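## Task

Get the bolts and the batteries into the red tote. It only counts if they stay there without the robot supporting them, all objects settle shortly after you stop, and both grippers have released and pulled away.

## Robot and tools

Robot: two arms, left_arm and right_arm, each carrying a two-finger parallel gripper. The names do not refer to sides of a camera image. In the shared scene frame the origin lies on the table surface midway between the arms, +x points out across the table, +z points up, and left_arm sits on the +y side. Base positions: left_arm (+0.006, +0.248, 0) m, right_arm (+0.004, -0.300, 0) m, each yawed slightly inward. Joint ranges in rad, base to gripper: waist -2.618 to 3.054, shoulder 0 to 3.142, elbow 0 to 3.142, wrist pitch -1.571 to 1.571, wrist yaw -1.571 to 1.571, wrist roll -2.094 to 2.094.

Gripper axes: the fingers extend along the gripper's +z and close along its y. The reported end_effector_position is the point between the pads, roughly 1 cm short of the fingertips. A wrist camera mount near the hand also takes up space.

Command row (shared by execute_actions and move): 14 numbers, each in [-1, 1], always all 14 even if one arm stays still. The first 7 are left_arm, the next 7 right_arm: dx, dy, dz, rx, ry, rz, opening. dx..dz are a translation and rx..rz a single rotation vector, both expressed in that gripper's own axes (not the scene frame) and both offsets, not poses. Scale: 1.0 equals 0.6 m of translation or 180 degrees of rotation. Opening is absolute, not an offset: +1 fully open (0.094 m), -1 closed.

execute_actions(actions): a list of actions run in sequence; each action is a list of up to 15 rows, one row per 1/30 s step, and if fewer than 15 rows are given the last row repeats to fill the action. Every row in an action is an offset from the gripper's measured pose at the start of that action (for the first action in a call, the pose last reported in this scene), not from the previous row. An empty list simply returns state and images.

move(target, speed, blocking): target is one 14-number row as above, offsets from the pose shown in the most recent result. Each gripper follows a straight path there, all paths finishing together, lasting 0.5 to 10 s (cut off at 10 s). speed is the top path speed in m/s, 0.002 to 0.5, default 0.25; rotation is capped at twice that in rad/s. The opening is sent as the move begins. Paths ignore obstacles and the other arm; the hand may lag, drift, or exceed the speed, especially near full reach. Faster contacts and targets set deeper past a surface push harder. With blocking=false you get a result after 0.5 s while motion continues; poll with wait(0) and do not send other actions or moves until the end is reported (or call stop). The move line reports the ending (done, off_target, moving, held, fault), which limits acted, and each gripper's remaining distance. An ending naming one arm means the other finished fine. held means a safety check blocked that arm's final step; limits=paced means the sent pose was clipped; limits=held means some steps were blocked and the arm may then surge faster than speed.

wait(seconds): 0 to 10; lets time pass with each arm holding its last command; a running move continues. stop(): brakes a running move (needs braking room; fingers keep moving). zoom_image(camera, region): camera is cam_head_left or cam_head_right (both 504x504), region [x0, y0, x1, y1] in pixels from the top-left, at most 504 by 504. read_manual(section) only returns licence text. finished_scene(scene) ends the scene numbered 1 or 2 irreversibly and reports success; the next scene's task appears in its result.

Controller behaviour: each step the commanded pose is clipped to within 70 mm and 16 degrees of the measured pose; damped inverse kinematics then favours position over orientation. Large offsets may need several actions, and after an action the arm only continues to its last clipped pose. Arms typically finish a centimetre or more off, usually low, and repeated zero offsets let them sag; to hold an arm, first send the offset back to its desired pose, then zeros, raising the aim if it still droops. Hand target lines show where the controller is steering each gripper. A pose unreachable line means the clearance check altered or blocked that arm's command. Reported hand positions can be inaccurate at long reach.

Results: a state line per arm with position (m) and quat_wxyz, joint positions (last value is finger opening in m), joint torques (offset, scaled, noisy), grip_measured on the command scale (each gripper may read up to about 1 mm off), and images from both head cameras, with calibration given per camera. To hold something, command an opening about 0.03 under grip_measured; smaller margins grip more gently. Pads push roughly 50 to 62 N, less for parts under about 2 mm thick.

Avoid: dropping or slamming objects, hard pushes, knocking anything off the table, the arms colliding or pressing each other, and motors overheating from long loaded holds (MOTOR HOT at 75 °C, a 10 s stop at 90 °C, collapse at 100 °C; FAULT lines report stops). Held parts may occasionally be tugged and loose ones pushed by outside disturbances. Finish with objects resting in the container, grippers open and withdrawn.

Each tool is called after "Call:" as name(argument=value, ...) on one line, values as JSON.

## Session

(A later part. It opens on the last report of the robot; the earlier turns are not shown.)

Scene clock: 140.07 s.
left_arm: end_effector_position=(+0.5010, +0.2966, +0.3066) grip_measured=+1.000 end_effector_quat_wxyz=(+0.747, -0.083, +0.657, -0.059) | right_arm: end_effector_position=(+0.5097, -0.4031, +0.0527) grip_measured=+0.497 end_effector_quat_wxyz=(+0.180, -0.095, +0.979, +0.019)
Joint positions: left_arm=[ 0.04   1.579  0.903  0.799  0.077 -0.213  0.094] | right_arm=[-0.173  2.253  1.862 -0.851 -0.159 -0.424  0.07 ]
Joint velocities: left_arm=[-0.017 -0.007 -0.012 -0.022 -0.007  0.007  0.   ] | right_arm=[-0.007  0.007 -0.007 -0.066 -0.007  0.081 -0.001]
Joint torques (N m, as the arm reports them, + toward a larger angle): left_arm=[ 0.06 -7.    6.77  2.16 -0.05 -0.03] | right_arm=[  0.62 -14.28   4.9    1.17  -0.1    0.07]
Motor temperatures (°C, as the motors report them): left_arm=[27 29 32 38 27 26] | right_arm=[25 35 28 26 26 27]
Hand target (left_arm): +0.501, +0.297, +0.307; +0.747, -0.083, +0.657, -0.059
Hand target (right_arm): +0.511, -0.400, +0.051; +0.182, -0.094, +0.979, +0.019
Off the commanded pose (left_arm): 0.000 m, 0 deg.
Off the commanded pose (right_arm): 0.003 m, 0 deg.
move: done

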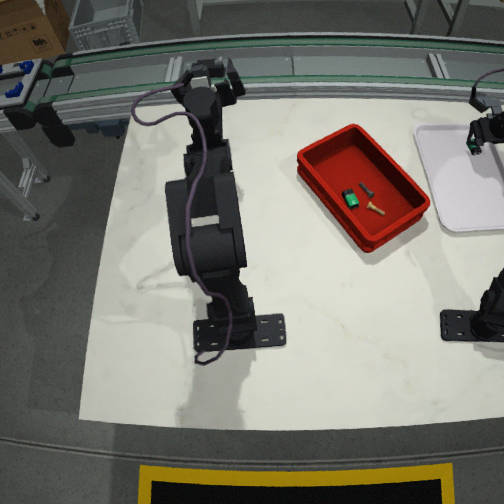

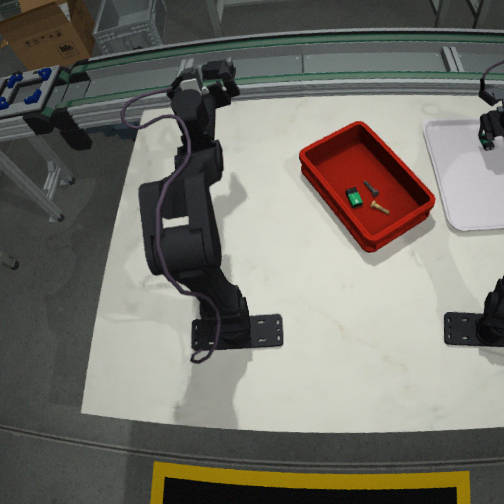

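Call:
move(target=[0,0,0,0,0,0,1,0.022,0.005,0.052,0,0,0,0.5], speed=0.06)

Call:
zoom_image(camera="cam_head_left", region=[374,80,504,210])

Call:
execute_actions(actions=[[[0,0,0,0,0,0,1,0,0,0,0,0,0,-0.55]],[[0,0,0,0,0,0,1,0,0,0,0,0,0,-0.55]]])

Scene clock: 144.47 s.
left_arm: end_effector_position=(+0.5010, +0.2966, +0.3066) grip_measured=+1.000 end_effector_quat_wxyz=(+0.747, -0.083, +0.657, -0.059) | right_arm: end_effector_position=(+0.5078, -0.4028, +0.0225) grip_measured=+0.497 end_effector_quat_wxyz=(+0.180, -0.094, +0.979, +0.019)
Joint positions: left_arm=[ 0.04   1.579  0.903  0.799  0.077 -0.213  0.094] | right_arm=[-0.173  2.271  1.77  -0.741 -0.158 -0.424  0.07 ]
Joint velocities: left_arm=[-0.007  0.002 -0.022 -0.066 -0.081 -0.022  0.   ] | right_arm=[-0.007  0.002 -0.002 -0.022  0.051 -0.037 -0.001]
Joint torques (N m, as the arm reports them, + toward a larger angle): left_arm=[ 0.06 -7.01  6.77  2.16 -0.05 -0.03] | right_arm=[  0.61 -13.92   4.74   1.17  -0.1    0.05]
Motor temperatures (°C, as the motors report them): left_arm=[27 29 32 38 27 26] | right_arm=[25 35 28 26 26 27]
Hand target (left_arm): +0.501, +0.297, +0.307; +0.747, -0.083, +0.657, -0.059
Hand target (right_arm): +0.508, -0.400, +0.019; +0.180, -0.095, +0.979, +0.019
Off the commanded pose (left_arm): 0.000 m, 0 deg.
Off the commanded pose (right_arm): 0.005 m, 0 deg.
move: done

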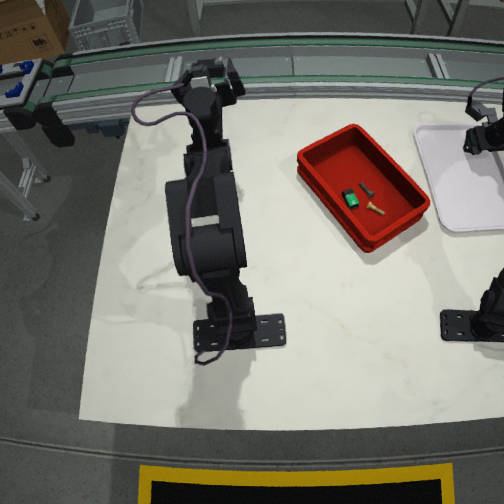

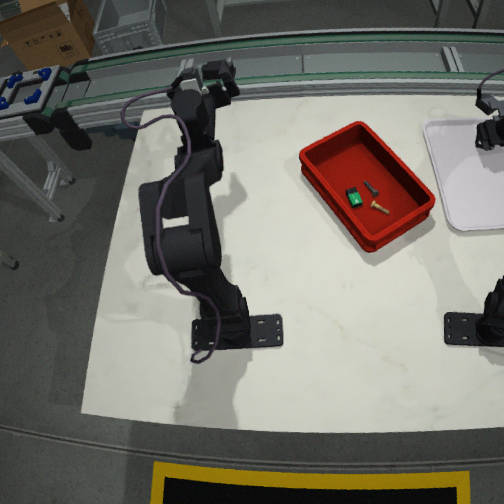

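Region (374, 80, 504, 210) of cam_head_left's 504x504 image, scaled by 3.877, with more detail than that image has.

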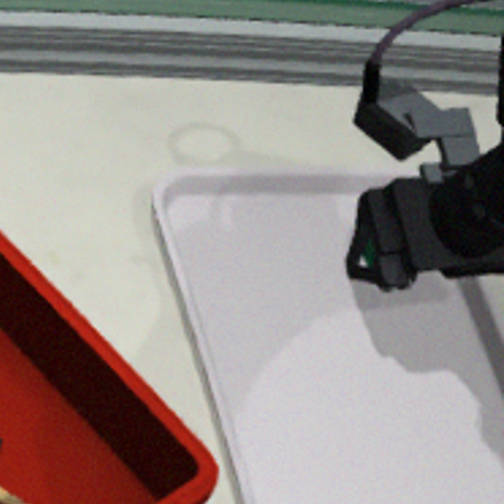

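Scene clock: 145.47 s.
left_arm: end_effector_position=(+0.5010, +0.2966, +0.3066) grip_measured=+1.000 end_effector_quat_wxyz=(+0.747, -0.083, +0.657, -0.059) | right_arm: end_effector_position=(+0.5078, -0.4030, +0.0225) grip_measured=-0.475 end_effector_quat_wxyz=(+0.180, -0.094, +0.979, +0.018)
Joint positions: left_arm=[ 0.04   1.579  0.903  0.799  0.077 -0.213  0.094] | right_arm=[-0.173  2.271  1.77  -0.741 -0.157 -0.424  0.025]
Joint velocities: left_arm=[-0.007 -0.012 -0.002 -0.037 -0.095 -0.022  0.   ] | right_arm=[ 0.002 -0.007 -0.022  0.022 -0.022  0.051  0.001]
Joint torques (N m, as the arm reports them, + toward a larger angle): left_arm=[ 0.07 -6.99  6.78  2.16 -0.05 -0.04] | right_arm=[  0.02 -14.15   5.62   1.07  -0.1    0.  ]
Motor temperatures (°C, as the motors report them): left_arm=[27 29 32 38 27 26] | right_arm=[25 35 28 26 26 27]
Hand target (left_arm): +0.501, +0.297, +0.307; +0.747, -0.083, +0.657, -0.059
Hand target (right_arm): +0.508, -0.403, +0.022; +0.180, -0.094, +0.979, +0.018
Off the commanded pose (left_arm): 0.000 m, 0 deg.
Off the commanded pose (right_arm): 0.000 m, 0 deg.

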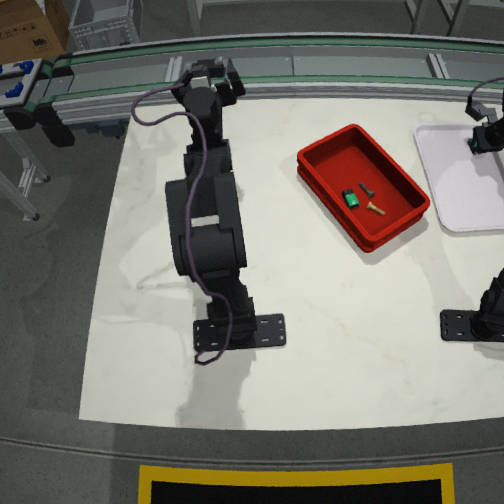

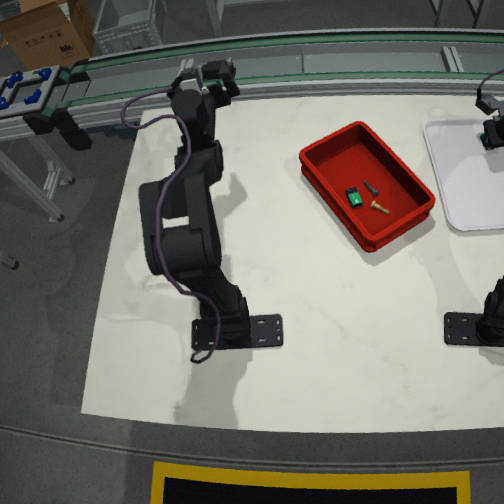

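Call:
move(target=[0,0,0,0,0,0,1,-0.028,0.11,-0.203,-0.043,0,-0.114,-0.55], speed=0.2)

Scene clock: 150.20 s.
left_arm: end_effector_position=(+0.5010, +0.2966, +0.3066) grip_measured=+1.000 end_effector_quat_wxyz=(+0.747, -0.083, +0.657, -0.059) | right_arm: end_effector_position=(+0.4639, -0.3513, +0.1262) grip_measured=-0.475 end_effector_quat_wxyz=(+0.157, -0.271, +0.948, +0.050)
Joint positions: left_arm=[ 0.04   1.579  0.903  0.799  0.077 -0.213  0.094] | right_arm=[-0.118  2.094  1.916 -1.156 -0.233 -0.731  0.025]
Joint velocities: left_arm=[ 0.007 -0.002 -0.002 -0.051  0.066 -0.007  0.   ] | right_arm=[ 0.012 -0.012  0.002 -0.022  0.022  0.022 -0.   ]
Joint torques (N m, as the arm reports them, + toward a larger angle): left_arm=[ 0.07 -7.01  6.77  2.16 -0.05 -0.03] | right_arm=[  0.61 -14.18   8.04   0.71  -0.35  -0.07]
Motor temperatures (°C, as the motors report them): left_arm=[27 29 32 38 27 26] | right_arm=[25 36 28 26 26 27]
Hand target (left_arm): +0.501, +0.297, +0.307; +0.747, -0.083, +0.657, -0.059
Hand target (right_arm): +0.467, -0.346, +0.142; +0.175, -0.279, +0.943, +0.051
Off the commanded pose (left_arm): 0.000 m, 0 deg.
Off the commanded pose (right_arm): 0.018 m, 2 deg.
move: off_target (right_arm)

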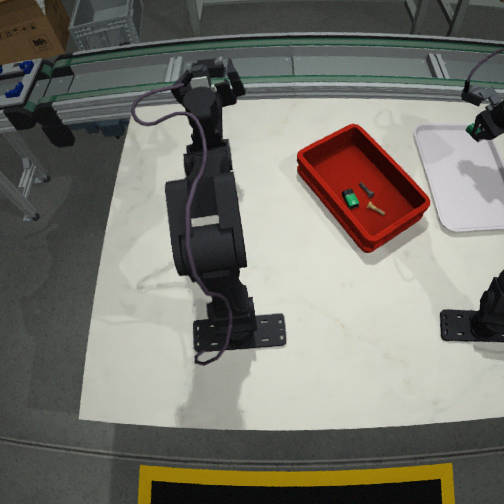

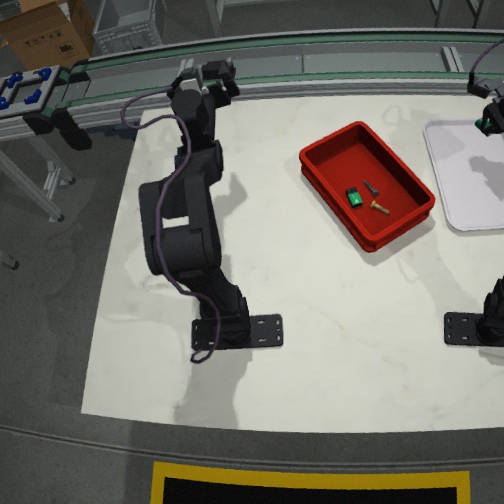

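Call:
move(target=[0,0,0,0,0,0,1,-0.207,0.545,0.061,0,-0.015,0,-0.55], speed=0.3)

Scene clock: 154.20 s.
left_arm: end_effector_position=(+0.5010, +0.2966, +0.3066) grip_measured=+1.000 end_effector_quat_wxyz=(+0.747, -0.083, +0.657, -0.059) | right_arm: end_effector_position=(+0.4002, -0.0055, +0.1346) grip_measured=-0.475 end_effector_quat_wxyz=(+0.177, -0.278, +0.943, +0.056)
Joint positions: left_arm=[ 0.04   1.579  0.903  0.799  0.077 -0.213  0.094] | right_arm=[ 0.728  2.091  1.923 -1.029  0.018  0.067  0.025]
Joint velocities: left_arm=[-0.007 -0.017 -0.007 -0.007  0.022  0.007  0.   ] | right_arm=[ 0.002  0.002 -0.012 -0.051 -0.051  0.051 -0.002]
Joint torques (N m, as the arm reports them, + toward a larger angle): left_arm=[ 0.07 -7.    6.79  2.17 -0.05 -0.03] | right_arm=[ -0.58 -12.6    8.44   1.04   0.09   0.06]
Motor temperatures (°C, as the motors report them): left_arm=[27 29 32 38 27 26] | right_arm=[25 36 29 26 26 27]
Hand target (left_arm): +0.501, +0.297, +0.307; +0.747, -0.083, +0.657, -0.059
Hand target (right_arm): +0.406, -0.007, +0.143; +0.186, -0.268, +0.943, +0.056
Off the commanded pose (left_arm): 0.000 m, 0 deg.
Off the commanded pose (right_arm): 0.001 m, 1 deg.
move: done

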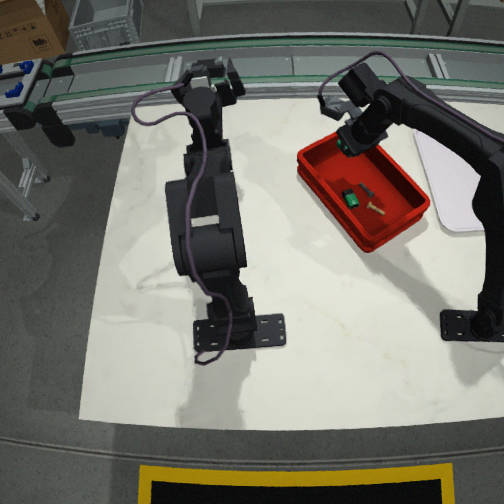

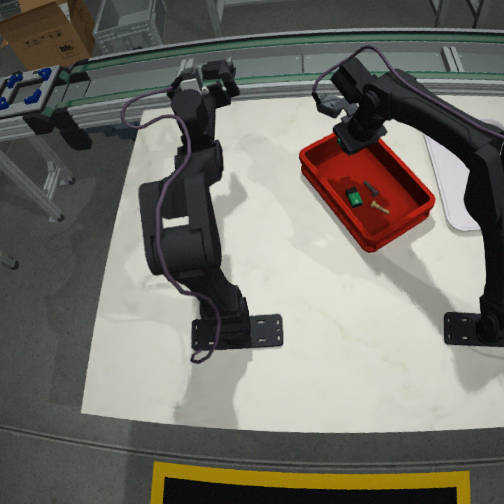

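Down 0.105.

Call:
move(target=[0,0,0,0,0,0,1,0.064,0,0.163,0,0,0,-0.55], speed=0.09)

Scene clock: 157.47 s.
left_arm: end_effector_position=(+0.5010, +0.2966, +0.3066) grip_measured=+1.000 end_effector_quat_wxyz=(+0.747, -0.083, +0.657, -0.059) | right_arm: end_effector_position=(+0.3997, -0.0063, +0.0308) grip_measured=-0.475 end_effector_quat_wxyz=(+0.173, -0.277, +0.944, +0.054)
Joint positions: left_arm=[ 0.04   1.579  0.903  0.799  0.077 -0.213  0.094] | right_arm=[ 0.728  2.148  1.599 -0.658  0.02   0.07   0.025]
Joint velocities: left_arm=[-0.017 -0.002 -0.007  0.051  0.051  0.007  0.   ] | right_arm=[ 0.002 -0.012  0.002 -0.095  0.007  0.022 -0.001]
Joint torques (N m, as the arm reports them, + toward a larger angle): left_arm=[ 0.07 -7.    6.77  2.16 -0.05 -0.03] | right_arm=[  0.62 -13.21   4.82   1.29   0.     0.04]
Motor temperatures (°C, as the motors report them): left_arm=[27 29 32 38 27 26] | right_arm=[25 36 29 26 26 27]
Hand target (left_arm): +0.501, +0.297, +0.307; +0.747, -0.083, +0.657, -0.059
Hand target (right_arm): +0.399, -0.003, +0.030; +0.177, -0.278, +0.943, +0.056
Off the commanded pose (left_arm): 0.000 m, 0 deg.
Off the commanded pose (right_arm): 0.002 m, 1 deg.
move: done

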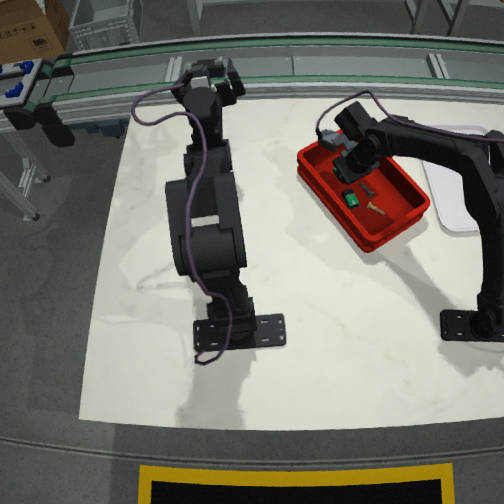

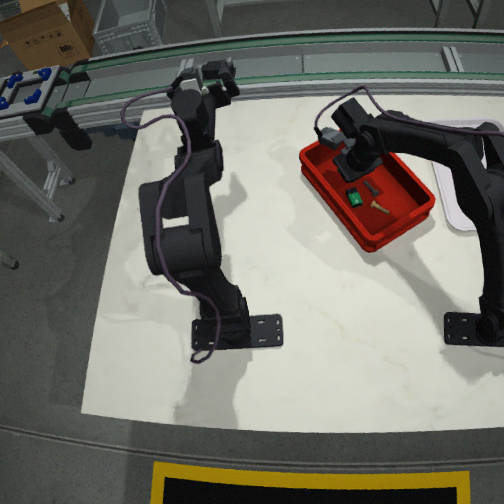

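Call:
execute_actions(actions=[[[0,0,0,0,0,0,1,0.003,0,0.008,0,0,0,-0.55]],[[0,0,0,0,0,0,1,0,0,0,0,0,0,-0.2]]])

Call:
move(target=[0,0,0,0,0,0,1,0,0,-0.22,0,0,0,-0.2], speed=0.2)

Call:
move(target=[0,0,0,0,0,0,1,0.3,-0.25,-0.15,0,0,0,-0.2], speed=0.3)

Scene clock: 161.60 s.
left_arm: end_effector_position=(+0.5010, +0.2966, +0.3066) grip_measured=+1.000 end_effector_quat_wxyz=(+0.747, -0.083, +0.657, -0.059) | right_arm: end_effector_position=(+0.3999, -0.0061, +0.0311) grip_measured=-0.203 end_effector_quat_wxyz=(+0.173, -0.277, +0.944, +0.054)
Joint positions: left_arm=[ 0.04   1.579  0.903  0.799  0.077 -0.213  0.094] | right_arm=[ 0.728  2.148  1.599 -0.657  0.02   0.07   0.037]
Joint velocities: left_arm=[ 0.007 -0.002 -0.007  0.007  0.022 -0.066  0.   ] | right_arm=[-0.012 -0.002 -0.002  0.007  0.007 -0.007  0.001]
Joint torques (N m, as the arm reports them, + toward a larger angle): left_arm=[ 0.07 -6.99  6.77  2.17 -0.05 -0.03] | right_arm=[  0.04 -13.12   5.63   1.12  -0.01   0.  ]
Motor temperatures (°C, as the motors report them): left_arm=[27 29 32 38 27 26] | right_arm=[25 36 28 26 26 27]
Hand target (left_arm): +0.501, +0.297, +0.307; +0.747, -0.083, +0.657, -0.059
Hand target (right_arm): +0.400, -0.006, +0.031; +0.173, -0.277, +0.944, +0.054
Off the commanded pose (left_arm): 0.000 m, 0 deg.
Off the commanded pose (right_arm): 0.000 m, 0 deg.

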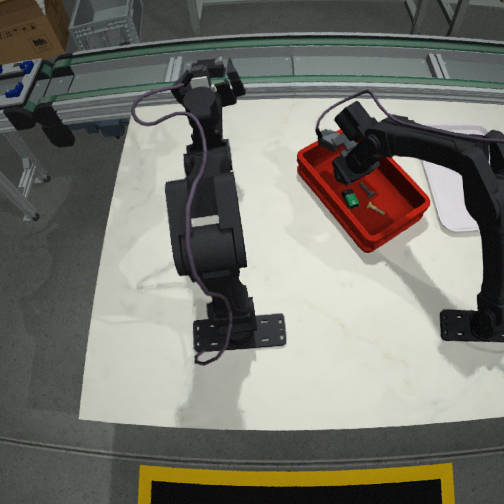

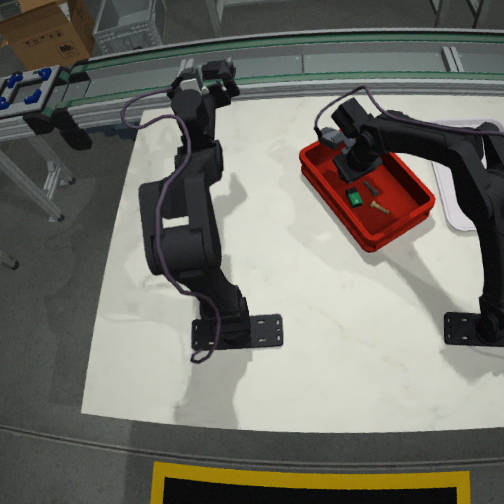

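Scene clock: 162.97 s.
left_arm: end_effector_position=(+0.5010, +0.2966, +0.3066) grip_measured=+1.000 end_effector_quat_wxyz=(+0.747, -0.083, +0.657, -0.059) | right_arm: end_effector_position=(+0.3601, -0.0360, +0.1418) grip_measured=-0.203 end_effector_quat_wxyz=(+0.163, -0.277, +0.945, +0.050)
Joint positions: left_arm=[ 0.04   1.579  0.903  0.799  0.077 -0.213  0.094] | right_arm=[ 0.728  1.909  1.7   -1.019  0.02   0.07   0.037]
Joint velocities: left_arm=[-0.007  0.002  0.017  0.081  0.037 -0.051  0.   ] | right_arm=[-0.007 -0.017 -0.002  0.007 -0.051  0.007 -0.001]
Joint torques (N m, as the arm reports them, + toward a larger angle): left_arm=[ 0.06 -6.99  6.77  2.17 -0.05 -0.03] | right_arm=[  0.11 -12.27   7.78   0.95   0.     0.01]
Motor temperatures (°C, as the motors report them): left_arm=[27 29 32 39 27 26] | right_arm=[25 36 28 26 26 27]
Hand target (left_arm): +0.501, +0.297, +0.307; +0.747, -0.083, +0.657, -0.059
Hand target (right_arm): +0.361, -0.035, +0.154; +0.173, -0.277, +0.944, +0.054
Off the commanded pose (left_arm): 0.000 m, 0 deg.
Off the commanded pose (right_arm): 0.013 m, 1 deg.
move: off_target (right_arm)

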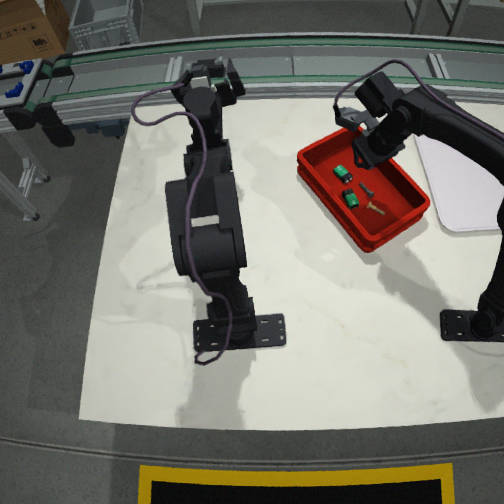

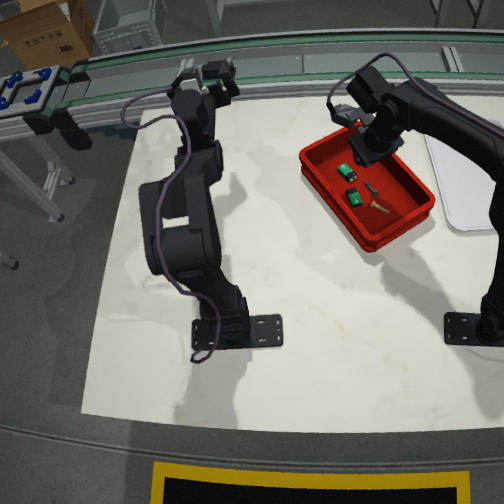

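Scene clock: 164.53 s.
left_arm: end_effector_position=(+0.5010, +0.2966, +0.3066) grip_measured=+1.000 end_effector_quat_wxyz=(+0.747, -0.083, +0.657, -0.059) | right_arm: end_effector_position=(+0.2757, -0.2694, +0.1596) grip_measured=-0.203 end_effector_quat_wxyz=(+0.161, -0.276, +0.947, +0.043)
Joint positions: left_arm=[ 0.04   1.579  0.903  0.799  0.077 -0.213  0.094] | right_arm=[ 0.081  1.305  1.152 -1.131 -0.172 -0.547  0.037]
Joint velocities: left_arm=[ 0.002  0.002 -0.022  0.066 -0.022 -0.037  0.   ] | right_arm=[-0.007  0.007  0.002 -0.007 -0.022 -0.007  0.   ]
Joint torques (N m, as the arm reports them, + toward a larger angle): left_arm=[ 0.07 -6.99  6.78  2.17 -0.05 -0.03] | right_arm=[-0.68 -6.06  4.93  0.84 -0.31 -0.07]
Motor temperatures (°C, as the motors report them): left_arm=[27 29 32 39 27 26] | right_arm=[25 36 28 26 26 27]
Hand target (left_arm): +0.501, +0.297, +0.307; +0.747, -0.083, +0.657, -0.059
Hand target (right_arm): +0.270, -0.269, +0.160; +0.158, -0.277, +0.946, +0.051
Off the commanded pose (left_arm): 0.000 m, 0 deg.
Off the commanded pose (right_arm): 0.006 m, 1 deg.
move: done

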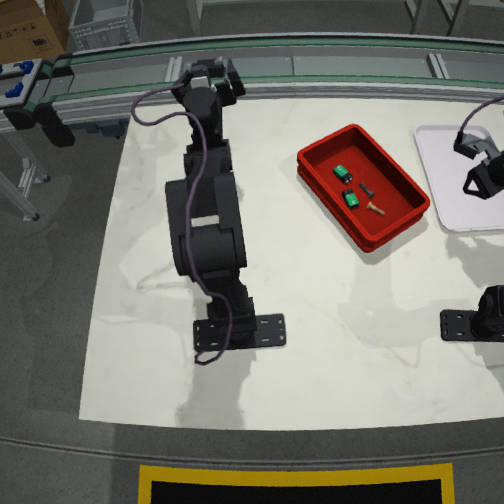

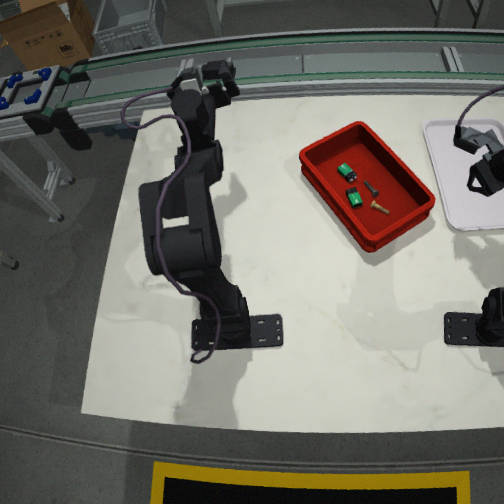

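Call:
finished_scene(scene=2)

The scene is finished: the task was done.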